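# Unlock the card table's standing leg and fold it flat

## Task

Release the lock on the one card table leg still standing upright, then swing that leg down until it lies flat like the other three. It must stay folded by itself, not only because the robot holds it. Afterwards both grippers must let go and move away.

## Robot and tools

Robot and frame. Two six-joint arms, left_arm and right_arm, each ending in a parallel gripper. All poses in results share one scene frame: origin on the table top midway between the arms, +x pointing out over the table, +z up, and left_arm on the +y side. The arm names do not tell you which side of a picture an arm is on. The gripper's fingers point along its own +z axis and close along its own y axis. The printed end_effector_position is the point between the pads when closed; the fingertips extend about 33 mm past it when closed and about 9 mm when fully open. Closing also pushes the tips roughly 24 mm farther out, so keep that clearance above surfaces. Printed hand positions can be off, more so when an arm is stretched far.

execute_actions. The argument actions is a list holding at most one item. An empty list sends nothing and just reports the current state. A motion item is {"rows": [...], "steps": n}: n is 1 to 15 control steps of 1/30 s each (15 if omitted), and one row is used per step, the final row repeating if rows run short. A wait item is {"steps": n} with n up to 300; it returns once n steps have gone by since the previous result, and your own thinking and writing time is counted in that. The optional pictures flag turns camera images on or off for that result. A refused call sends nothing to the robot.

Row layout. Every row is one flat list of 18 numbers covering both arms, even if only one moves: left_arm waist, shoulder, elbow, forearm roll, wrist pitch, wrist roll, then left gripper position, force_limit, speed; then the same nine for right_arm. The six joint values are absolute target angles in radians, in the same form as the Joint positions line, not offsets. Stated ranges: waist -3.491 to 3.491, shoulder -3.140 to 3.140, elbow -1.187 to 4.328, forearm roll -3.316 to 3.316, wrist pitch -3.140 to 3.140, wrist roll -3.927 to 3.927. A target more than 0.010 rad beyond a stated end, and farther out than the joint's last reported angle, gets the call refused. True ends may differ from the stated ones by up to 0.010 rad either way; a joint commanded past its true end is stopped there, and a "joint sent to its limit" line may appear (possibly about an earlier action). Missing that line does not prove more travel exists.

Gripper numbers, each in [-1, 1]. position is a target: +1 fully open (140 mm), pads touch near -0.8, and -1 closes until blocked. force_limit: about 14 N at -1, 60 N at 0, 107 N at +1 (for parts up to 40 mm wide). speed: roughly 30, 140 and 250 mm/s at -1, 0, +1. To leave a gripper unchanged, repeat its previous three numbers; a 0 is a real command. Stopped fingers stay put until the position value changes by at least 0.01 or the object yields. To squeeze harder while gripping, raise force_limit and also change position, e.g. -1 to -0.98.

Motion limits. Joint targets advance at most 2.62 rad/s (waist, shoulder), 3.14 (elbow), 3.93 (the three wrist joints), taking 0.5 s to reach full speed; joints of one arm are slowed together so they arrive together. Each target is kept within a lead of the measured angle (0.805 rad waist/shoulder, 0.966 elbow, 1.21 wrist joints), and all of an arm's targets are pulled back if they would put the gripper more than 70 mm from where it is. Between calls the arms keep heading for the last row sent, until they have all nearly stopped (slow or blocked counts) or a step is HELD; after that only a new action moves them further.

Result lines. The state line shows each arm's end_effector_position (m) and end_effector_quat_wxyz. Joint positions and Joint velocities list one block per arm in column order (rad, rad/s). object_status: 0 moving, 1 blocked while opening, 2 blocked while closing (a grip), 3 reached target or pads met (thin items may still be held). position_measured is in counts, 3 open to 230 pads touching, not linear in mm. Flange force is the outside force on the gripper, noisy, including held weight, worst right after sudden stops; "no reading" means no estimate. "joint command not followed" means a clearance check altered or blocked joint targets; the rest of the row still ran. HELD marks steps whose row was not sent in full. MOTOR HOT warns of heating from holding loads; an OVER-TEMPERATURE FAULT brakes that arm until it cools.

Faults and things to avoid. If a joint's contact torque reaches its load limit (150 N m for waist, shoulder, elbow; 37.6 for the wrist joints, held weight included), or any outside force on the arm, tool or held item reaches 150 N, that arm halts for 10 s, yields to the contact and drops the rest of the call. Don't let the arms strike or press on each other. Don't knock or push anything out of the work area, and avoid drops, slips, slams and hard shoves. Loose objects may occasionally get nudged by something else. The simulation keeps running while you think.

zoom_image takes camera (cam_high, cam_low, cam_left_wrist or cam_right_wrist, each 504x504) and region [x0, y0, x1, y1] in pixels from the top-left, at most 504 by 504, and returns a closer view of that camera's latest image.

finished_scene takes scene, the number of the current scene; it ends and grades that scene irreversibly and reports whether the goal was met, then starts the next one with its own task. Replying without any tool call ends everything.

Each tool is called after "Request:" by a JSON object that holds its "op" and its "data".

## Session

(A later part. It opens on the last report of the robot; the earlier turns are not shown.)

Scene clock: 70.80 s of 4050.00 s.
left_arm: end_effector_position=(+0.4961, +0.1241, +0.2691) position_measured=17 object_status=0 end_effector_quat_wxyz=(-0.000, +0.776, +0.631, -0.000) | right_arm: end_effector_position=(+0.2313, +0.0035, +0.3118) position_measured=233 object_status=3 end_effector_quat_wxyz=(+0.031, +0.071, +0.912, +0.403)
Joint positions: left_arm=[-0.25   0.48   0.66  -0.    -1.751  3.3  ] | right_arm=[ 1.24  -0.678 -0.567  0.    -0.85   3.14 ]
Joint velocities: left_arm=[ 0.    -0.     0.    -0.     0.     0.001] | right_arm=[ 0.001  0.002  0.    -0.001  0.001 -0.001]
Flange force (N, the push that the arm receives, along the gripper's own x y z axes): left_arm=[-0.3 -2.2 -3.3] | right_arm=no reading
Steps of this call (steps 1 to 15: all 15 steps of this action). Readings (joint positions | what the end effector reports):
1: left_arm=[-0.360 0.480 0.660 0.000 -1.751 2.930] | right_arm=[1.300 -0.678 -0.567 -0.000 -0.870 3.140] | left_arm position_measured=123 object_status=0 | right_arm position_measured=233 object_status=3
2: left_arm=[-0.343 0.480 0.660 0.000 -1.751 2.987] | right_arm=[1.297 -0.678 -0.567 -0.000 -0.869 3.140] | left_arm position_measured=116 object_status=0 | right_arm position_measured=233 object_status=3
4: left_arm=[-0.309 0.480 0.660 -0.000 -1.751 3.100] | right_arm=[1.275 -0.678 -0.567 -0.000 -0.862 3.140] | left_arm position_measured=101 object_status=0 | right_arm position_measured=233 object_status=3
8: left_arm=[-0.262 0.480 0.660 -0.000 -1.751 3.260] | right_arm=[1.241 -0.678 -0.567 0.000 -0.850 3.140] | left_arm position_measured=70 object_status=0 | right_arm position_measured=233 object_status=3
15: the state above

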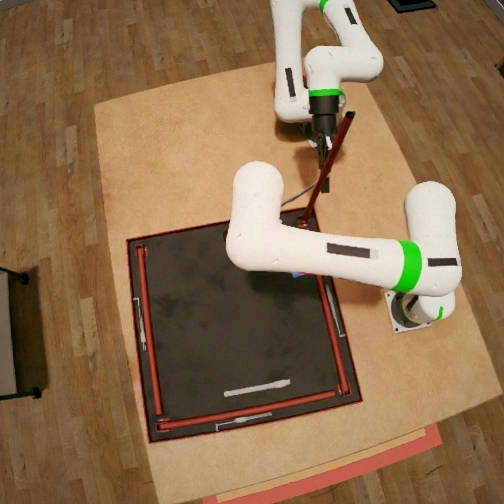

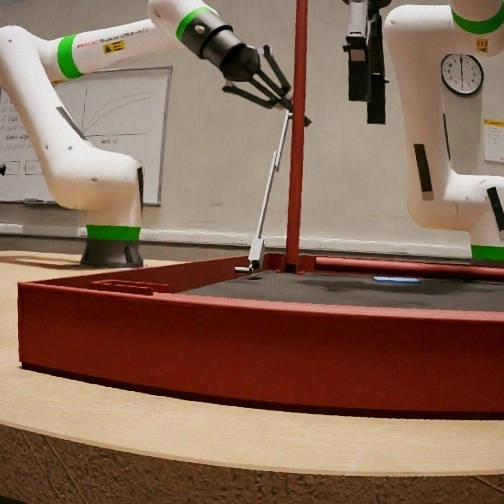

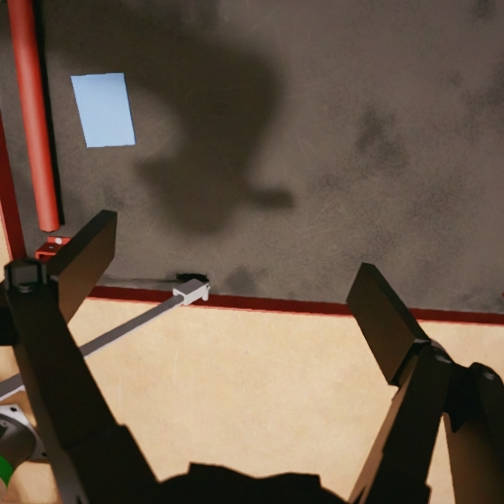

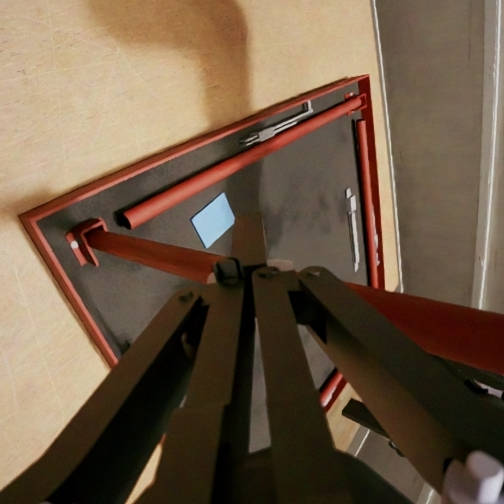

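Request:
{"op": "execute_actions", "data": {"actions": [{"rows":[[-0.45,0.48,0.66,0,-1.751,2.255,-1,0,0,1.38,-0.678,-0.567,0,-0.87,3.14,-1,0,0]]}], "pictures": false}}

Request:
{"op": "execute_actions", "data": {"actions": [{"rows":[[-0.56,0.48,0.66,0,-1.751,2.255,-1,0,0,1.38,-0.276,-0.752,0,-0.659,3.14,-1,0,0]]}], "pictures": false}}

Request:
{"op": "execute_actions", "data": {"actions": [{"steps":25}]}}

Scene clock: 74.43 s of 4050.00 s.
left_arm: end_effector_position=(+0.4439, +0.0542, +0.2691) position_measured=105 object_status=0 end_effector_quat_wxyz=(-0.000, +0.969, +0.246, -0.000) | right_arm: end_effector_position=(+0.1723, +0.0219, +0.3066) position_measured=233 object_status=3 end_effector_quat_wxyz=(+0.003, +0.008, +0.919, +0.395)
Joint positions: left_arm=[-0.39   0.48   0.66   0.    -1.751  2.571] | right_arm=[ 1.38  -0.678 -0.567 -0.    -0.87   3.14 ]
Joint velocities: left_arm=[-0.394 -0.    -0.     0.001 -0.    -2.039] | right_arm=[ 0.    -0.001 -0.    -0.001 -0.001  0.   ]
Flange force (N, the push that the arm receives, along the gripper's own x y z axes): left_arm=[-7.8 5.0 -3.4] | right_arm=no reading
Steps of this call (steps 1 to 15: the robot went on to your last target; steps 16 to 90: nothing new was sent; then 0.13 s passed at rest; steps 91 to 105: all 15 steps of this action). Readings (joint positions | what the end effector reports):
91: left_arm=[-0.250 0.480 0.660 0.000 -1.751 3.300] | right_arm=[1.240 -0.678 -0.567 -0.000 -0.850 3.140] | left_arm position_measured=3 object_status=0 | right_arm position_measured=233 object_status=3
92: left_arm=[-0.251 0.480 0.660 0.000 -1.751 3.296] | right_arm=[1.243 -0.678 -0.567 -0.000 -0.850 3.140] | left_arm position_measured=6 object_status=0 | right_arm position_measured=233 object_status=3
94: left_arm=[-0.257 0.480 0.660 0.000 -1.751 3.262] | right_arm=[1.265 -0.678 -0.567 -0.000 -0.853 3.140] | left_arm position_measured=21 object_status=0 | right_arm position_measured=233 object_status=3
98: left_arm=[-0.290 0.480 0.660 0.000 -1.751 3.091] | right_arm=[1.353 -0.678 -0.567 -0.000 -0.866 3.140] | left_arm position_measured=52 object_status=0 | right_arm position_measured=233 object_status=3
105: the state above

Scene clock: 74.93 s of 4050.00 s.
left_arm: end_effector_position=(+0.3677, -0.0202, +0.2691) position_measured=219 object_status=0 end_effector_quat_wxyz=(-0.000, +1.000, +0.006, -0.000) | right_arm: end_effector_position=(+0.1724, +0.0324, +0.1404) position_measured=233 object_status=3 end_effector_quat_wxyz=(+0.002, +0.008, +0.961, +0.277)
Joint positions: left_arm=[-0.56   0.48   0.66   0.    -1.751  2.255] | right_arm=[ 1.38  -0.411 -0.69  -0.    -0.73   3.14 ]
Joint velocities: left_arm=[-0.003  0.     0.    -0.     0.    -0.001] | right_arm=[-0.001  0.647 -0.297  0.     0.341  0.001]
Flange force (N, the push that the arm receives, along the gripper's own x y z axes): left_arm=[-2.8 2.1 -2.3] | right_arm=[6.2 0.3 4.0]
Steps of this call (steps 1 to 15: all 15 steps of this action). Readings (joint positions | what the end effector reports):
1: left_arm=[-0.402 0.480 0.660 0.000 -1.751 2.505] | right_arm=[1.380 -0.678 -0.567 -0.000 -0.870 3.140] | left_arm position_measured=113 object_status=0 | right_arm position_measured=233 object_status=3
2: left_arm=[-0.415 0.480 0.660 0.000 -1.751 2.446] | right_arm=[1.380 -0.675 -0.568 -0.000 -0.870 3.140] | left_arm position_measured=120 object_status=0 | right_arm position_measured=233 object_status=3
4: left_arm=[-0.454 0.480 0.660 0.000 -1.751 2.354] | right_arm=[1.380 -0.653 -0.578 -0.000 -0.858 3.140] | left_arm position_measured=135 object_status=0 | right_arm position_measured=233 object_status=3
8: left_arm=[-0.536 0.480 0.660 0.000 -1.751 2.270] | right_arm=[1.380 -0.563 -0.620 -0.000 -0.811 3.140] | left_arm position_measured=166 object_status=0 | right_arm position_measured=233 object_status=3
15: the state above

Scene clock: 75.77 s of 4050.00 s.
left_arm: end_effector_position=(+0.3676, -0.0202, +0.2691) position_measured=233 object_status=3 end_effector_quat_wxyz=(-0.000, +1.000, +0.005, -0.000) | right_arm: end_effector_position=(+0.1721, +0.0140, +0.0592) position_measured=233 object_status=3 end_effector_quat_wxyz=(+0.001, +0.008, +0.976, +0.216)
Joint positions: left_arm=[-0.56   0.48   0.66  -0.    -1.751  2.255] | right_arm=[ 1.38  -0.276 -0.752 -0.    -0.659  3.14 ]
Joint velocities: left_arm=[ 0.  0.  0.  0. -0.  0.] | right_arm=[-0.001 -0.    -0.     0.001  0.    -0.001]
Flange force (N, the push that the arm receives, along the gripper's own x y z axes): left_arm=[-2.1 1.2 -3.1] | right_arm=[4.5 -0.5 1.8]
Steps of this call (steps 1 to 25: the robot went on to your last target). Readings (joint positions | what the end effector reports):
1: left_arm=[-0.560 0.480 0.660 0.000 -1.751 2.255] | right_arm=[1.380 -0.389 -0.700 -0.000 -0.719 3.140] | left_arm position_measured=226 object_status=0 | right_arm position_measured=233 object_status=3
2: left_arm=[-0.560 0.480 0.660 0.000 -1.751 2.255] | right_arm=[1.380 -0.367 -0.710 -0.000 -0.707 3.140] | left_arm position_measured=233 object_status=0 | right_arm position_measured=233 object_status=3
4: left_arm=[-0.560 0.480 0.660 0.000 -1.751 2.255] | right_arm=[1.380 -0.324 -0.730 -0.000 -0.684 3.140] | left_arm position_measured=233 object_status=0 | right_arm position_measured=233 object_status=3
8: left_arm=[-0.560 0.480 0.660 0.000 -1.751 2.255] | right_arm=[1.380 -0.278 -0.751 -0.000 -0.660 3.140] | left_arm position_measured=233 object_status=3 | right_arm position_measured=233 object_status=3
25: the state above

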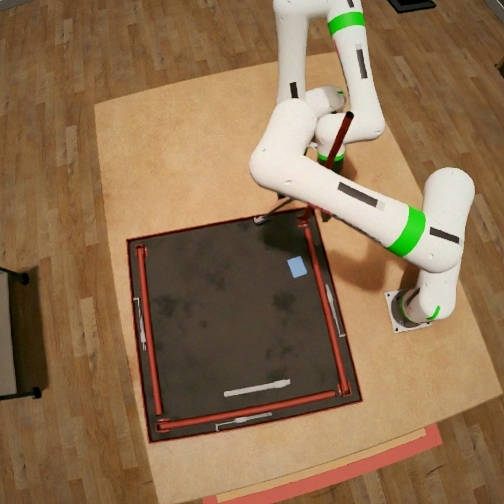

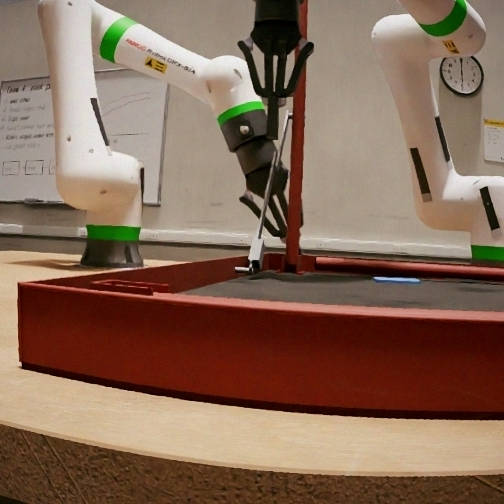

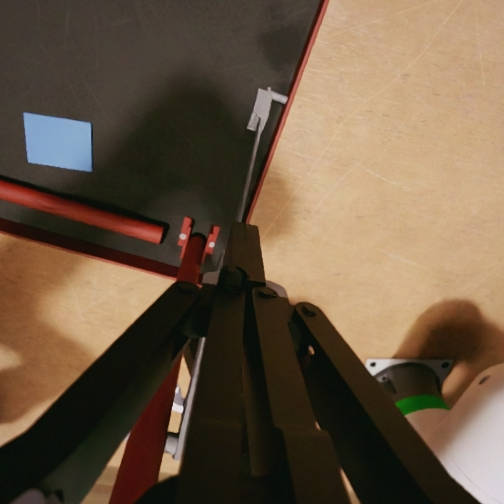

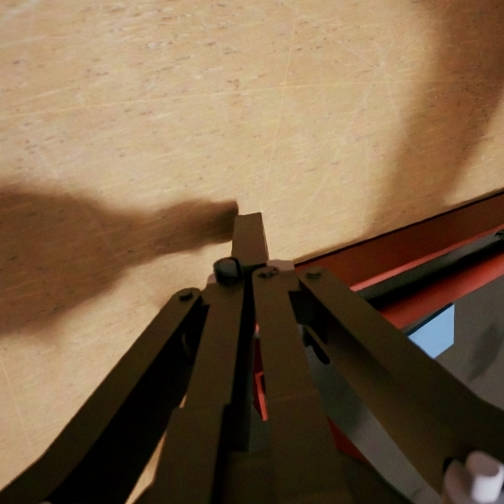

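Request:
{"op": "execute_actions", "data": {"actions": [{"rows":[[-0.565,0.458,0.545,0,-1.658,2.255,-1,0,0,1.34,-0.276,-0.752,0,-0.659,3.14,-1,0,0]]}], "pictures": false}}

Request:
{"op": "execute_actions", "data": {"actions": [{"rows":[[-0.57,0.446,0.517,0,-1.642,2.255,-1,0,0,1.34,-0.276,-0.752,0,-0.659,3.14,-1,0,0]]}]}}

Scene clock: 78.17 s of 4050.00 s.
left_arm: end_effector_position=(+0.3631, -0.0205, +0.2336) position_measured=233 object_status=3 end_effector_quat_wxyz=(-0.000, +1.000, +0.003, -0.000) | right_arm: end_effector_position=(+0.1888, +0.0082, +0.0592) position_measured=233 object_status=3 end_effector_quat_wxyz=(+0.006, +0.028, +0.976, +0.216)
Joint positions: left_arm=[-0.565  0.458  0.545 -0.    -1.658  2.255] | right_arm=[ 1.34  -0.276 -0.752  0.    -0.659  3.14 ]
Joint velocities: left_arm=[-0.001 -0.    -0.001  0.001  0.001 -0.   ] | right_arm=[ 0.001  0.     0.    -0.    -0.     0.   ]
Flange force (N, the push that the arm receives, along the gripper's own x y z axes): left_arm=[-2.7 0.5 -2.4] | right_arm=[5.2 -0.2 1.3]
Steps of this call (steps 1 to 15: the robot went on to your last target; steps 16 to 57: nothing new was sent; steps 58 to 72: all 15 steps of this action). Readings (joint positions | what the end effector reports):
58: left_arm=[-0.560 0.480 0.660 -0.000 -1.751 2.255] | right_arm=[1.380 -0.276 -0.752 0.000 -0.659 3.140] | left_arm position_measured=233 object_status=3 | right_arm position_measured=233 object_status=3
59: left_arm=[-0.560 0.479 0.657 -0.000 -1.748 2.255] | right_arm=[1.377 -0.276 -0.752 0.000 -0.659 3.140] | left_arm position_measured=233 object_status=3 | right_arm position_measured=233 object_status=3
61: left_arm=[-0.561 0.474 0.630 -0.000 -1.726 2.255] | right_arm=[1.358 -0.276 -0.752 0.000 -0.659 3.140] | left_arm position_measured=233 object_status=3 | right_arm position_measured=233 object_status=3
65: left_arm=[-0.565 0.460 0.553 -0.000 -1.665 2.255] | right_arm=[1.341 -0.276 -0.752 0.000 -0.659 3.140] | left_arm position_measured=233 object_status=3 | right_arm position_measured=233 object_status=3
72: the state above

Scene clock: 78.67 s of 4050.00 s.
left_arm: end_effector_position=(+0.3576, -0.0200, +0.2289) position_measured=233 object_status=3 end_effector_quat_wxyz=(-0.000, +1.000, +0.000, -0.000) | right_arm: end_effector_position=(+0.1888, +0.0082, +0.0592) position_measured=233 object_status=3 end_effector_quat_wxyz=(+0.006, +0.028, +0.976, +0.216)
Joint positions: left_arm=[-0.57   0.446  0.517  0.    -1.642  2.255] | right_arm=[ 1.34  -0.276 -0.752  0.    -0.659  3.14 ]
Joint velocities: left_arm=[ 0.    -0.    -0.001 -0.001 -0.     0.   ] | right_arm=[ 0.001  0.    -0.     0.002 -0.    -0.002]
Flange force (N, the push that the arm receives, along the gripper's own x y z axes): left_arm=[-1.9 2.3 -3.9] | right_arm=[2.9 0.0 1.4]
Steps of this call (steps 1 to 15: all 15 steps of this action). Readings (joint positions | what the end effector reports):
1: left_arm=[-0.565 0.458 0.545 0.000 -1.658 2.255] | right_arm=[1.340 -0.276 -0.752 0.000 -0.659 3.140] | left_arm position_measured=233 object_status=3 | right_arm position_measured=233 object_status=3
2: left_arm=[-0.566 0.457 0.542 0.000 -1.656 2.255] | right_arm=[1.340 -0.276 -0.752 0.000 -0.659 3.140] | left_arm position_measured=233 object_status=3 | right_arm position_measured=233 object_status=3
4: left_arm=[-0.569 0.449 0.525 0.000 -1.647 2.255] | right_arm=[1.340 -0.276 -0.752 0.000 -0.659 3.140] | left_arm position_measured=233 object_status=3 | right_arm position_measured=233 object_status=3
8: left_arm=[-0.570 0.446 0.517 0.000 -1.642 2.255] | right_arm=[1.340 -0.276 -0.752 0.000 -0.659 3.140] | left_arm position_measured=233 object_status=3 | right_arm position_measured=233 object_status=3
15: the state above

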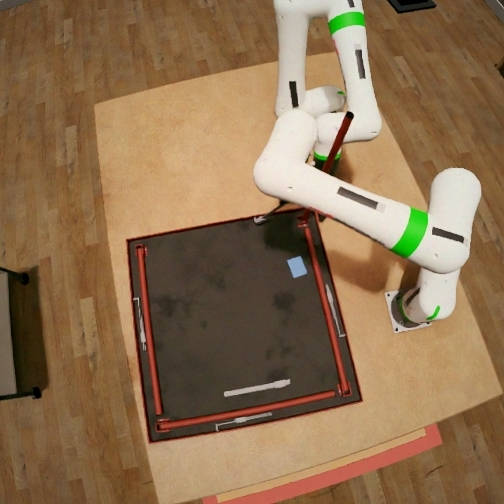

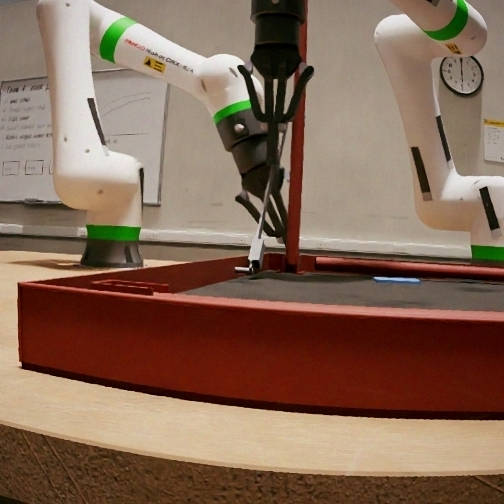

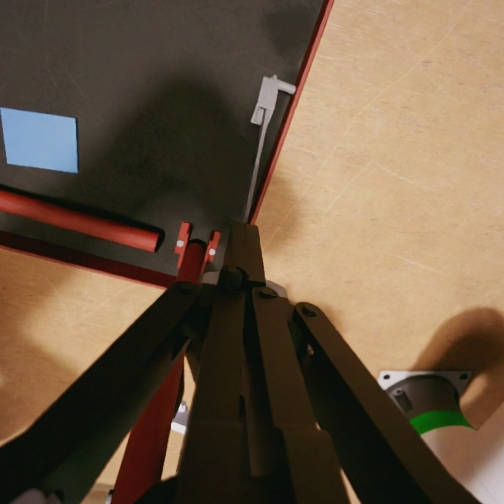

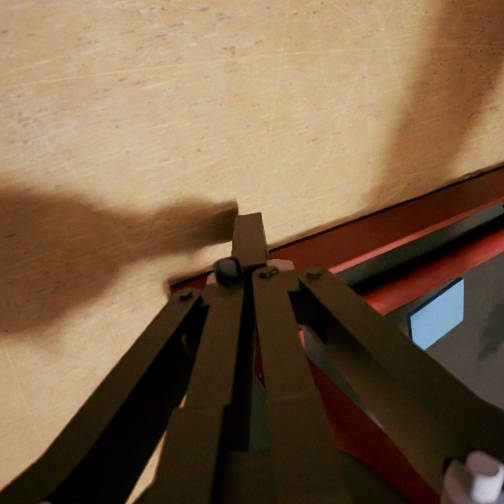

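Request:
{"op": "execute_actions", "data": {"actions": [{"rows":[[-0.572,0.44,0.495,0,-1.626,2.255,-1,0,0,1.325,-0.276,-0.752,0,-0.659,3.14,-1,0,0]]}], "pictures": false}}

Request:
{"op": "execute_actions", "data": {"actions": [{"rows":[[-0.574,0.436,0.477,0,-1.612,2.255,-1,0,0,1.325,-0.276,-0.752,0,-0.659,3.14,-1,0,0]]}]}}

Scene clock: 82.00 s of 4050.00 s.
left_arm: end_effector_position=(+0.3554, -0.0197, +0.2232) position_measured=233 object_status=3 end_effector_quat_wxyz=(+0.000, +1.000, -0.001, +0.000) | right_arm: end_effector_position=(+0.1950, +0.0059, +0.0593) position_measured=233 object_status=3 end_effector_quat_wxyz=(+0.007, +0.035, +0.976, +0.216)
Joint positions: left_arm=[-0.572  0.44   0.495 -0.    -1.626  2.255] | right_arm=[ 1.325 -0.276 -0.752  0.    -0.659  3.14 ]
Joint velocities: left_arm=[-0.001 -0.     0.    -0.     0.    -0.   ] | right_arm=[-0.001 -0.     0.    -0.002  0.001  0.   ]
Flange force (N, the push that the arm receives, along the gripper's own x y z axes): left_arm=[33.3 -0.3 -52.1] | right_arm=[2.7 1.1 2.1]
Steps of this call (steps 1 to 15: the robot went on to your last target; steps 16 to 85: nothing new was sent; steps 86 to 100: all 15 steps of this action). Readings (joint positions | what the end effector reports):
86: left_arm=[-0.570 0.446 0.517 -0.000 -1.642 2.255] | right_arm=[1.340 -0.276 -0.752 0.000 -0.659 3.140] | left_arm position_measured=233 object_status=3 | right_arm position_measured=233 object_status=3
87: left_arm=[-0.570 0.445 0.514 -0.000 -1.639 2.255] | right_arm=[1.337 -0.276 -0.752 0.000 -0.659 3.140] | left_arm position_measured=233 object_status=3 | right_arm position_measured=233 object_status=3
89: left_arm=[-0.571 0.441 0.501 -0.000 -1.629 2.255] | right_arm=[1.328 -0.276 -0.752 0.000 -0.659 3.140] | left_arm position_measured=233 object_status=3 | right_arm position_measured=233 object_status=3
93: left_arm=[-0.572 0.440 0.496 -0.000 -1.626 2.255] | right_arm=[1.325 -0.276 -0.752 0.000 -0.659 3.140] | left_arm position_measured=233 object_status=3 | right_arm position_measured=233 object_status=3
100: the state above

Scene clock: 82.50 s of 4050.00 s.
left_arm: end_effector_position=(+0.3533, -0.0197, +0.2177) position_measured=233 object_status=3 end_effector_quat_wxyz=(-0.000, +1.000, -0.002, -0.000) | right_arm: end_effector_position=(+0.1949, +0.0059, +0.0592) position_measured=233 object_status=3 end_effector_quat_wxyz=(+0.007, +0.035, +0.976, +0.216)
Joint positions: left_arm=[-0.574  0.436  0.477  0.    -1.612  2.255] | right_arm=[ 1.325 -0.276 -0.752 -0.    -0.659  3.14 ]
Joint velocities: left_arm=[ 0.    -0.     0.001  0.001  0.    -0.   ] | right_arm=[-0.  0. -0. -0. -0. -0.]
Flange force (N, the push that the arm receives, along the gripper's own x y z axes): left_arm=[12.7 -5.3 -28.6] | right_arm=[26.6 4.6 -0.7]
Steps of this call (steps 1 to 15: all 15 steps of this action). Readings (joint positions | what the end effector reports):
1: left_arm=[-0.572 0.440 0.495 -0.000 -1.626 2.255] | right_arm=[1.325 -0.276 -0.752 0.000 -0.659 3.140] | left_arm position_measured=233 object_status=3 | right_arm position_measured=233 object_status=3
2: left_arm=[-0.572 0.439 0.492 0.000 -1.623 2.255] | right_arm=[1.325 -0.276 -0.752 0.000 -0.659 3.140] | left_arm position_measured=233 object_status=3 | right_arm position_measured=233 object_status=3
4: left_arm=[-0.573 0.437 0.481 0.000 -1.615 2.255] | right_arm=[1.325 -0.276 -0.752 0.000 -0.659 3.140] | left_arm position_measured=233 object_status=3 | right_arm position_measured=233 object_status=3
8: left_arm=[-0.574 0.436 0.477 0.000 -1.613 2.255] | right_arm=[1.325 -0.276 -0.752 -0.000 -0.659 3.140] | left_arm position_measured=233 object_status=3 | right_arm position_measured=233 object_status=3
15: the state above

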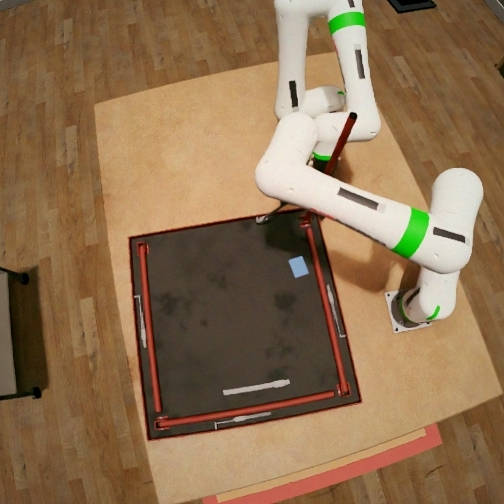

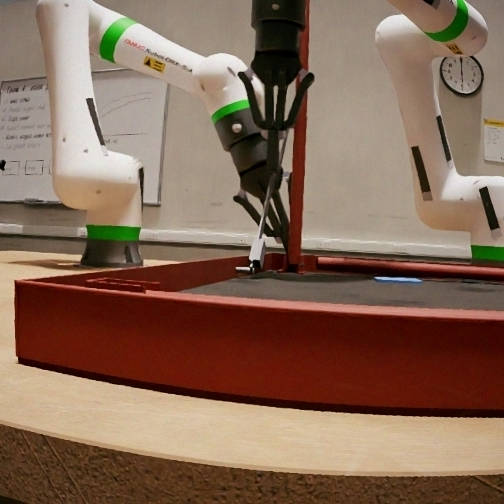

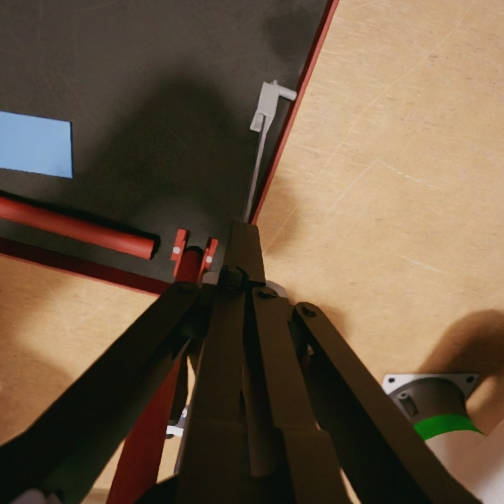

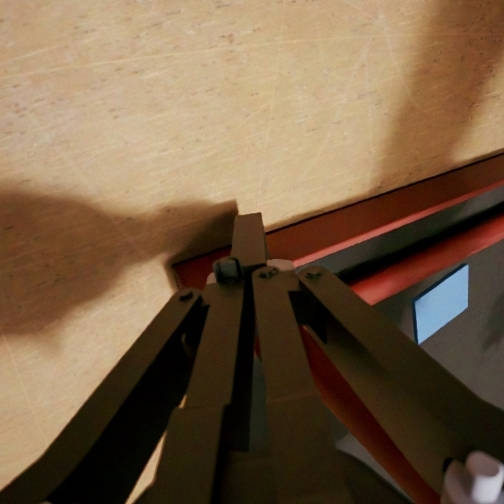

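Request:
{"op": "execute_actions", "data": {"actions": [{"rows":[[-0.574,0.436,0.477,0,-1.612,2.255,-0.3,0,0,1.38,-0.276,-0.752,0,-0.659,3.14,-1,0,0]]}], "pictures": false}}

Request:
{"op": "execute_actions", "data": {"actions": [{"rows":[[-0.574,0.436,0.41,0,-1.545,2.255,-0.3,0,0,1.38,-0.678,-0.567,0,-0.87,3.14,-1,0,0]]}], "pictures": false}}

Request:
{"op": "execute_actions", "data": {"actions": [{"rows":[[-0.574,0.436,0.41,0,-1.545,2.255,-1,-0.5,0,1.38,-0.678,-0.567,0,-0.87,3.14,-1,0,0]]}], "pictures": false}}

Request:
{"op": "execute_actions", "data": {"actions": [{"rows":[[-0.564,0.456,0.468,0,-1.583,2.245,-1,-0.5,0,1.36,-0.678,-0.567,0,-0.87,3.14,-1,0,0]]}]}}

Scene clock: 87.07 s of 4050.00 s.
left_arm: end_effector_position=(+0.3534, -0.0197, +0.2177) position_measured=167 object_status=0 end_effector_quat_wxyz=(-0.000, +1.000, -0.002, -0.000) | right_arm: end_effector_position=(+0.1722, +0.0140, +0.0592) position_measured=233 object_status=3 end_effector_quat_wxyz=(+0.001, +0.008, +0.976, +0.216)
Joint positions: left_arm=[-0.574  0.436  0.477 -0.    -1.612  2.255] | right_arm=[ 1.38  -0.276 -0.752  0.    -0.659  3.14 ]
Joint velocities: left_arm=[-0.001  0.     0.    -0.001 -0.    -0.   ] | right_arm=[ 0.     0.     0.    -0.002 -0.001  0.001]
Flange force (N, the push that the arm receives, along the gripper's own x y z axes): left_arm=[-3.0 1.2 -4.2] | right_arm=[8.7 -0.9 1.9]
Steps of this call (steps 1 to 15: the robot went on to your last target; steps 16 to 90: nothing new was sent; then 1.07 s passed at rest; steps 91 to 105: all 15 steps of this action). Readings (joint positions | what the end effector reports):
91: left_arm=[-0.574 0.436 0.477 -0.000 -1.612 2.255] | right_arm=[1.325 -0.276 -0.752 0.000 -0.659 3.140] | left_arm position_measured=233 object_status=0 | right_arm position_measured=233 object_status=3
92: left_arm=[-0.574 0.436 0.477 -0.000 -1.612 2.255] | right_arm=[1.328 -0.276 -0.752 0.000 -0.659 3.140] | left_arm position_measured=233 object_status=0 | right_arm position_measured=233 object_status=3
94: left_arm=[-0.574 0.436 0.477 -0.000 -1.612 2.255] | right_arm=[1.349 -0.276 -0.752 0.001 -0.659 3.140] | left_arm position_measured=214 object_status=0 | right_arm position_measured=233 object_status=3
98: left_arm=[-0.574 0.436 0.477 -0.000 -1.612 2.255] | right_arm=[1.379 -0.276 -0.752 0.001 -0.659 3.140] | left_arm position_measured=184 object_status=0 | right_arm position_measured=233 object_status=3
105: the state above

Scene clock: 87.57 s of 4050.00 s.
left_arm: end_effector_position=(+0.3536, -0.0198, +0.1889) position_measured=167 object_status=3 end_effector_quat_wxyz=(-0.000, +1.000, -0.002, -0.000) | right_arm: end_effector_position=(+0.1724, +0.0353, +0.2236) position_measured=233 object_status=3 end_effector_quat_wxyz=(+0.002, +0.008, +0.942, +0.336)
Joint positions: left_arm=[-0.574  0.436  0.41  -0.    -1.545  2.255] | right_arm=[ 1.38  -0.544 -0.629 -0.    -0.8    3.14 ]
Joint velocities: left_arm=[ 0.001 -0.001 -0.     0.001  0.    -0.   ] | right_arm=[ 0.001 -0.642  0.295 -0.001 -0.337 -0.   ]
Flange force (N, the push that the arm receives, along the gripper's own x y z axes): left_arm=[-2.3 2.6 -4.4] | right_arm=no reading
Steps of this call (steps 1 to 15: all 15 steps of this action). Readings (joint positions | what the end effector reports):
1: left_arm=[-0.574 0.436 0.477 -0.000 -1.612 2.255] | right_arm=[1.380 -0.276 -0.752 0.000 -0.659 3.140] | left_arm position_measured=167 object_status=3 | right_arm position_measured=233 object_status=3
2: left_arm=[-0.574 0.436 0.474 0.000 -1.609 2.255] | right_arm=[1.380 -0.279 -0.751 -0.000 -0.660 3.140] | left_arm position_measured=167 object_status=3 | right_arm position_measured=233 object_status=3
4: left_arm=[-0.574 0.436 0.448 0.000 -1.582 2.255] | right_arm=[1.380 -0.301 -0.740 -0.000 -0.672 3.140] | left_arm position_measured=167 object_status=3 | right_arm position_measured=233 object_status=3
8: left_arm=[-0.574 0.436 0.411 -0.000 -1.546 2.255] | right_arm=[1.380 -0.391 -0.699 -0.000 -0.719 3.140] | left_arm position_measured=167 object_status=3 | right_arm position_measured=233 object_status=3
15: the state above

Scene clock: 88.07 s of 4050.00 s.
left_arm: end_effector_position=(+0.3536, -0.0199, +0.1890) position_measured=226 object_status=2 end_effector_quat_wxyz=(+0.000, +1.000, -0.002, +0.000) | right_arm: end_effector_position=(+0.1722, +0.0219, +0.3065) position_measured=233 object_status=3 end_effector_quat_wxyz=(+0.003, +0.008, +0.919, +0.395)
Joint positions: left_arm=[-0.574  0.436  0.41   0.    -1.545  2.255] | right_arm=[ 1.38  -0.678 -0.567 -0.    -0.87   3.14 ]
Joint velocities: left_arm=[-0.001  0.    -0.    -0.001 -0.003 -0.001] | right_arm=[ 0.    -0.002  0.    -0.     0.    -0.   ]
Flange force (N, the push that the arm receives, along the gripper's own x y z axes): left_arm=[-4.3 20.2 -2.0] | right_arm=no reading
Steps of this call (steps 1 to 15: all 15 steps of this action). Readings (joint positions | what the end effector reports):
1: left_arm=[-0.574 0.436 0.410 -0.000 -1.545 2.255] | right_arm=[1.380 -0.566 -0.619 -0.000 -0.811 3.140] | left_arm position_measured=167 object_status=0 | right_arm position_measured=233 object_status=3
2: left_arm=[-0.574 0.436 0.410 -0.000 -1.545 2.255] | right_arm=[1.380 -0.587 -0.609 -0.000 -0.822 3.140] | left_arm position_measured=170 object_status=0 | right_arm position_measured=233 object_status=3
4: left_arm=[-0.574 0.436 0.410 -0.000 -1.545 2.255] | right_arm=[1.380 -0.630 -0.589 -0.000 -0.845 3.140] | left_arm position_measured=185 object_status=0 | right_arm position_measured=233 object_status=3
8: left_arm=[-0.574 0.436 0.410 0.000 -1.545 2.255] | right_arm=[1.380 -0.676 -0.568 -0.000 -0.869 3.140] | left_arm position_measured=216 object_status=0 | right_arm position_measured=233 object_status=3
15: the state above

Scene clock: 88.57 s of 4050.00 s.
left_arm: end_effector_position=(+0.3642, -0.0207, +0.2017) position_measured=226 object_status=2 end_effector_quat_wxyz=(-0.000, +1.000, -0.002, -0.000) | right_arm: end_effector_position=(+0.1808, +0.0191, +0.3066) position_measured=233 object_status=3 end_effector_quat_wxyz=(+0.007, +0.017, +0.919, +0.395)
Joint positions: left_arm=[-0.564  0.456  0.468  0.    -1.583  2.245] | right_arm=[ 1.36  -0.678 -0.567  0.    -0.87   3.14 ]
Joint velocities: left_arm=[-0.001 -0.     0.001  0.002 -0.001  0.   ] | right_arm=[ 0.001 -0.     0.    -0.001  0.001  0.   ]
Flange force (N, the push that the arm receives, along the gripper's own x y z axes): left_arm=[8.6 -5.2 20.6] | right_arm=no reading
Steps of this call (steps 1 to 15: all 15 steps of this action). Readings (joint positions | what the end effector reports):
1: left_arm=[-0.574 0.436 0.410 0.000 -1.545 2.255] | right_arm=[1.380 -0.678 -0.567 -0.000 -0.870 3.140] | left_arm position_measured=226 object_status=2 | right_arm position_measured=233 object_status=3
2: left_arm=[-0.574 0.437 0.413 -0.000 -1.547 2.254] | right_arm=[1.377 -0.678 -0.567 -0.000 -0.870 3.140] | left_arm position_measured=226 object_status=2 | right_arm position_measured=233 object_status=3
4: left_arm=[-0.569 0.446 0.438 -0.001 -1.564 2.250] | right_arm=[1.365 -0.678 -0.567 0.000 -0.870 3.140] | left_arm position_measured=226 object_status=2 | right_arm position_measured=233 object_status=3
8: left_arm=[-0.564 0.456 0.467 -0.000 -1.582 2.245] | right_arm=[1.360 -0.678 -0.567 0.000 -0.870 3.140] | left_arm position_measured=226 object_status=2 | right_arm position_measured=233 object_status=3
15: the state above

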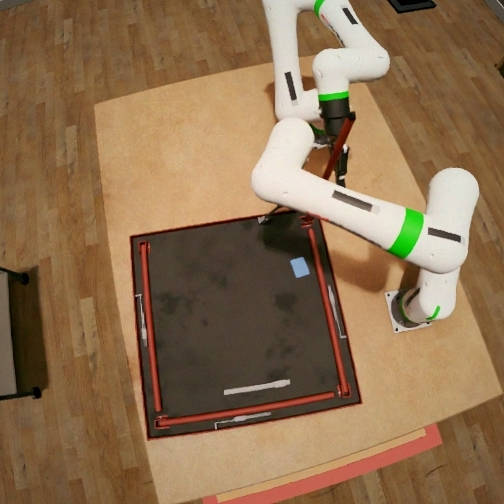

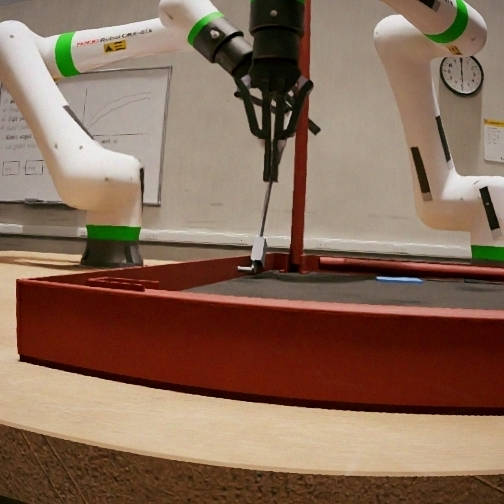

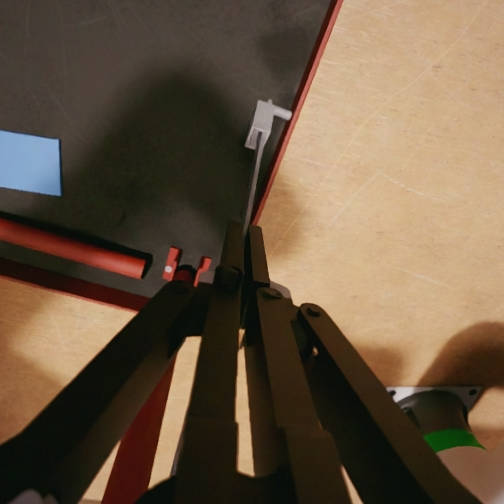

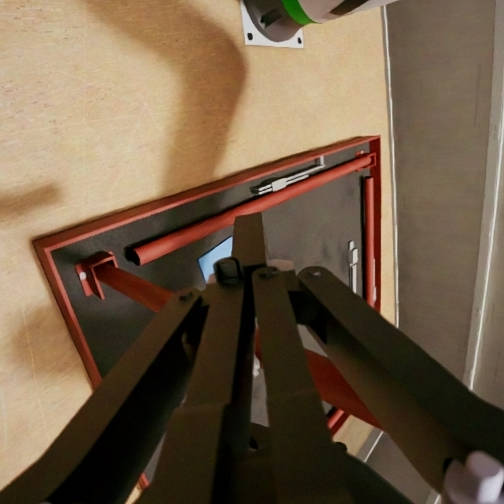

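Continue outward.

Request:
{"op": "execute_actions", "data": {"actions": [{"rows":[[-0.545,0.494,0.538,0,-1.615,2.23,-1,-0.5,0,1.33,-0.678,-0.567,0,-0.87,3.14,-1,0,0]]}], "pictures": false}}

Request:
{"op": "execute_actions", "data": {"actions": [{"rows":[[-0.545,0.494,0.538,0,-1.615,2.23,-0.2,-0.5,0,1.3,-0.678,-0.567,0,-0.87,3.14,-1,0,0]]}]}}

Scene clock: 90.63 s of 4050.00 s.
left_arm: end_effector_position=(+0.3840, -0.0214, +0.2084) position_measured=226 object_status=2 end_effector_quat_wxyz=(-0.000, +1.000, +0.000, -0.000) | right_arm: end_effector_position=(+0.1934, +0.0145, +0.3066) position_measured=233 object_status=3 end_effector_quat_wxyz=(+0.012, +0.031, +0.918, +0.395)
Joint positions: left_arm=[-0.545  0.494  0.538  0.    -1.615  2.23 ] | right_arm=[ 1.33  -0.678 -0.567  0.    -0.87   3.14 ]
Joint velocities: left_arm=[ 0.001  0.     0.     0.    -0.     0.   ] | right_arm=[ 0.001 -0.     0.    -0.001  0.001 -0.   ]
Flange force (N, the push that the arm receives, along the gripper's own x y z axes): left_arm=[-22.0 2.8 -50.4] | right_arm=no reading
Steps of this call (steps 1 to 15: the robot went on to your last target; steps 16 to 47: nothing new was sent; steps 48 to 62: all 15 steps of this action). Readings (joint positions | what the end effector reports):
48: left_arm=[-0.564 0.456 0.468 -0.000 -1.583 2.245] | right_arm=[1.360 -0.678 -0.567 0.000 -0.870 3.140] | left_arm position_measured=226 object_status=2 | right_arm position_measured=233 object_status=3
49: left_arm=[-0.563 0.458 0.471 -0.000 -1.584 2.244] | right_arm=[1.357 -0.678 -0.567 0.000 -0.870 3.140] | left_arm position_measured=226 object_status=2 | right_arm position_measured=233 object_status=3
51: left_arm=[-0.556 0.472 0.498 0.000 -1.597 2.239] | right_arm=[1.340 -0.678 -0.567 0.000 -0.870 3.140] | left_arm position_measured=226 object_status=2 | right_arm position_measured=233 object_status=3
55: left_arm=[-0.545 0.493 0.537 0.001 -1.614 2.230] | right_arm=[1.330 -0.678 -0.567 0.000 -0.870 3.140] | left_arm position_measured=226 object_status=2 | right_arm position_measured=233 object_status=3
62: the state above

Scene clock: 91.13 s of 4050.00 s.
left_arm: end_effector_position=(+0.3840, -0.0213, +0.2084) position_measured=154 object_status=0 end_effector_quat_wxyz=(-0.000, +1.000, +0.000, -0.000) | right_arm: end_effector_position=(+0.2059, +0.0096, +0.3066) position_measured=233 object_status=3 end_effector_quat_wxyz=(+0.018, +0.044, +0.918, +0.394)
Joint positions: left_arm=[-0.545  0.494  0.538 -0.    -1.615  2.23 ] | right_arm=[ 1.3   -0.678 -0.567  0.    -0.87   3.14 ]
Joint velocities: left_arm=[ 0.001  0.    -0.     0.001 -0.001  0.   ] | right_arm=[-0.    -0.001 -0.001  0.002  0.    -0.001]
Flange force (N, the push that the arm receives, along the gripper's own x y z axes): left_arm=[-0.8 3.9 -4.3] | right_arm=no reading
Steps of this call (steps 1 to 15: all 15 steps of this action). Readings (joint positions | what the end effector reports):
1: left_arm=[-0.545 0.494 0.538 0.000 -1.615 2.230] | right_arm=[1.330 -0.678 -0.567 0.000 -0.870 3.140] | left_arm position_measured=226 object_status=0 | right_arm position_measured=233 object_status=3
2: left_arm=[-0.545 0.494 0.538 -0.001 -1.615 2.230] | right_arm=[1.327 -0.678 -0.567 0.000 -0.870 3.140] | left_arm position_measured=226 object_status=0 | right_arm position_measured=233 object_status=3
4: left_arm=[-0.545 0.495 0.538 -0.001 -1.615 2.230] | right_arm=[1.310 -0.678 -0.567 0.000 -0.870 3.140] | left_arm position_measured=208 object_status=0 | right_arm position_measured=233 object_status=3
8: left_arm=[-0.545 0.494 0.538 -0.000 -1.615 2.230] | right_arm=[1.300 -0.678 -0.567 0.000 -0.870 3.140] | left_arm position_measured=178 object_status=0 | right_arm position_measured=233 object_status=3
15: the state above

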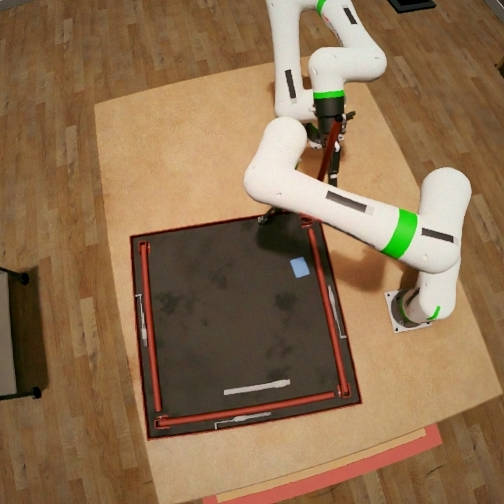

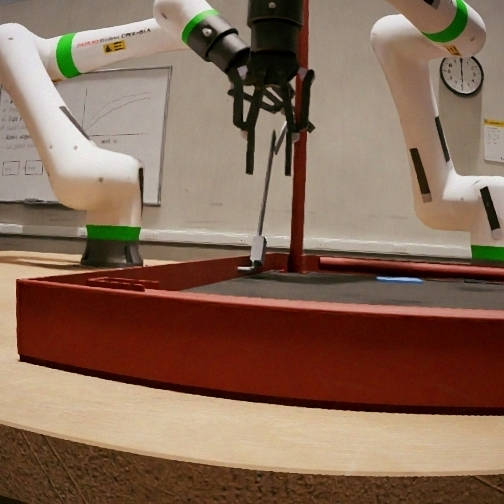

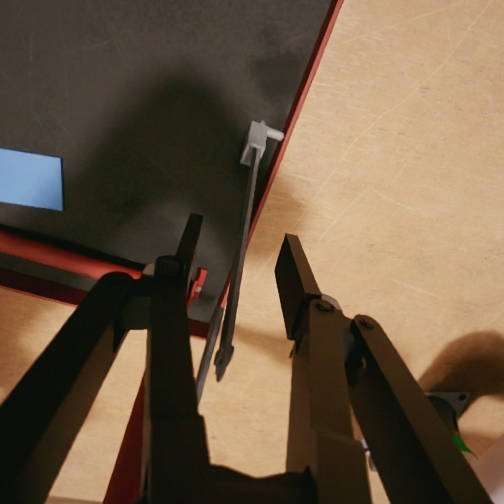

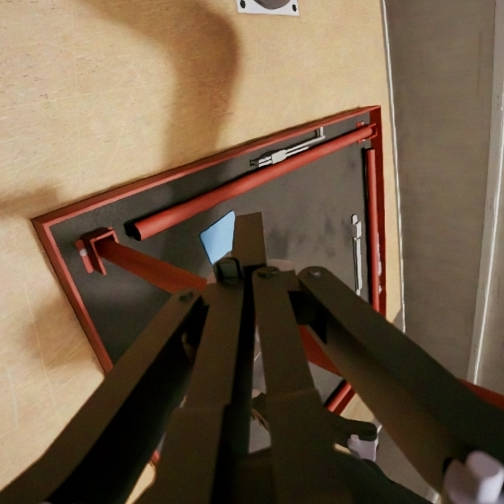

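Request:
{"op": "execute_actions", "data": {"actions": [{"rows":[[-0.49,0.62,0.83,0,-1.781,2.18,-0.2,-0.5,0,1.3,-0.678,-0.567,0,-0.87,3.14,-1,0,0]]}], "pictures": false}}

Request:
{"op": "execute_actions", "data": {"actions": [{"steps":20}]}}

Scene clock: 93.77 s of 4050.00 s.
left_arm: end_effector_position=(+0.4386, -0.0176, +0.2518) position_measured=154 object_status=3 end_effector_quat_wxyz=(-0.000, +1.000, +0.003, -0.000) | right_arm: end_effector_position=(+0.2059, +0.0096, +0.3066) position_measured=233 object_status=3 end_effector_quat_wxyz=(+0.018, +0.044, +0.918, +0.394)
Joint positions: left_arm=[-0.49   0.62   0.83   0.    -1.781  2.18 ] | right_arm=[ 1.3   -0.678 -0.567  0.    -0.87   3.14 ]
Joint velocities: left_arm=[ 0.     0.003  0.004 -0.    -0.005 -0.002] | right_arm=[ 0.002 -0.     0.001  0.001  0.     0.   ]
Flange force (N, the push that the arm receives, along the gripper's own x y z axes): left_arm=[-1.8 1.6 -4.3] | right_arm=no reading
Steps of this call (steps 1 to 15: the robot went on to your last target; steps 16 to 64: nothing new was sent; steps 65 to 79: all 15 steps of this action). Readings (joint positions | what the end effector reports):
65: left_arm=[-0.545 0.494 0.538 0.000 -1.615 2.230] | right_arm=[1.300 -0.678 -0.567 0.000 -0.870 3.140] | left_arm position_measured=154 object_status=3 | right_arm position_measured=233 object_status=3
66: left_arm=[-0.545 0.495 0.541 0.000 -1.617 2.229] | right_arm=[1.300 -0.678 -0.567 0.000 -0.870 3.140] | left_arm position_measured=154 object_status=3 | right_arm position_measured=233 object_status=3
68: left_arm=[-0.540 0.507 0.568 0.000 -1.632 2.225] | right_arm=[1.300 -0.678 -0.567 0.000 -0.870 3.140] | left_arm position_measured=154 object_status=3 | right_arm position_measured=233 object_status=3
72: left_arm=[-0.514 0.565 0.702 0.000 -1.708 2.202] | right_arm=[1.300 -0.678 -0.567 0.000 -0.870 3.140] | left_arm position_measured=154 object_status=3 | right_arm position_measured=233 object_status=3
79: the state above

Scene clock: 94.43 s of 4050.00 s.
left_arm: end_effector_position=(+0.4387, -0.0176, +0.2518) position_measured=154 object_status=3 end_effector_quat_wxyz=(-0.000, +1.000, +0.003, -0.000) | right_arm: end_effector_position=(+0.2059, +0.0096, +0.3066) position_measured=233 object_status=3 end_effector_quat_wxyz=(+0.018, +0.044, +0.918, +0.394)
Joint positions: left_arm=[-0.49   0.62   0.83   0.    -1.781  2.18 ] | right_arm=[ 1.3   -0.678 -0.567  0.    -0.87   3.14 ]
Joint velocities: left_arm=[ 0.    -0.    -0.    -0.     0.001  0.   ] | right_arm=[-0.001  0.001  0.     0.     0.     0.   ]
Flange force (N, the push that the arm receives, along the gripper's own x y z axes): left_arm=[-3.6 -0.8 -1.2] | right_arm=no reading
Steps of this call (steps 1 to 15: the robot went on to your last target; steps 16 to 20: nothing new was sent). Readings (joint positions | what the end effector reports):
1: left_arm=[-0.490 0.620 0.830 0.000 -1.781 2.180] | right_arm=[1.300 -0.678 -0.567 0.000 -0.870 3.140] | left_arm position_measured=154 object_status=3 | right_arm position_measured=233 object_status=3
2: left_arm=[-0.490 0.620 0.830 0.000 -1.781 2.180] | right_arm=[1.300 -0.678 -0.567 0.000 -0.870 3.140] | left_arm position_measured=154 object_status=3 | right_arm position_measured=233 object_status=3
4: left_arm=[-0.490 0.620 0.830 0.000 -1.781 2.180] | right_arm=[1.300 -0.678 -0.567 0.000 -0.870 3.140] | left_arm position_measured=154 object_status=3 | right_arm position_measured=233 object_status=3
8: left_arm=[-0.490 0.620 0.830 0.000 -1.781 2.180] | right_arm=[1.300 -0.678 -0.567 0.000 -0.870 3.140] | left_arm position_measured=154 object_status=3 | right_arm position_measured=233 object_status=3
20: the state above
All arms were judged still, so your last target was given up. Only a new action makes them travel on or press farther. Fingers that are still opening or closing keep moving.

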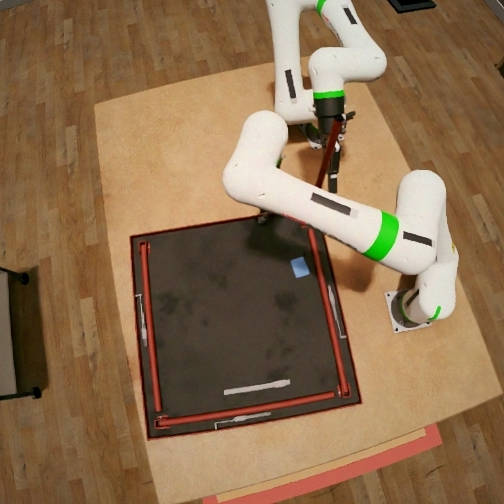

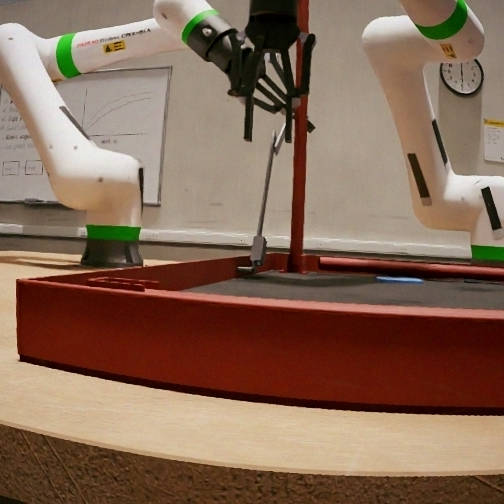

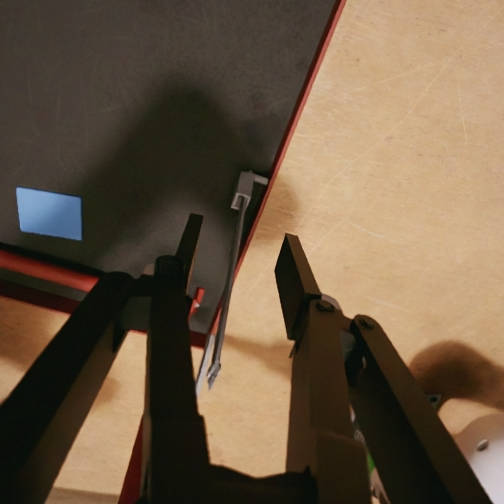

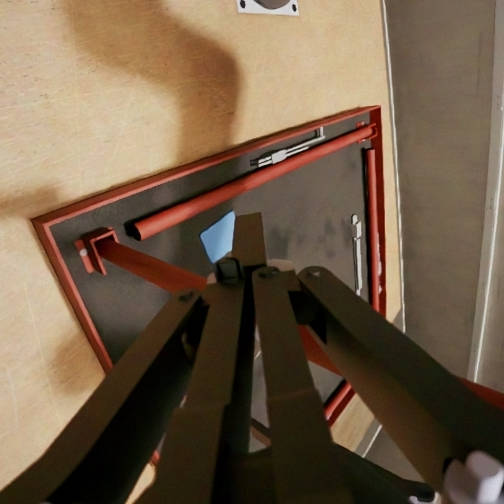

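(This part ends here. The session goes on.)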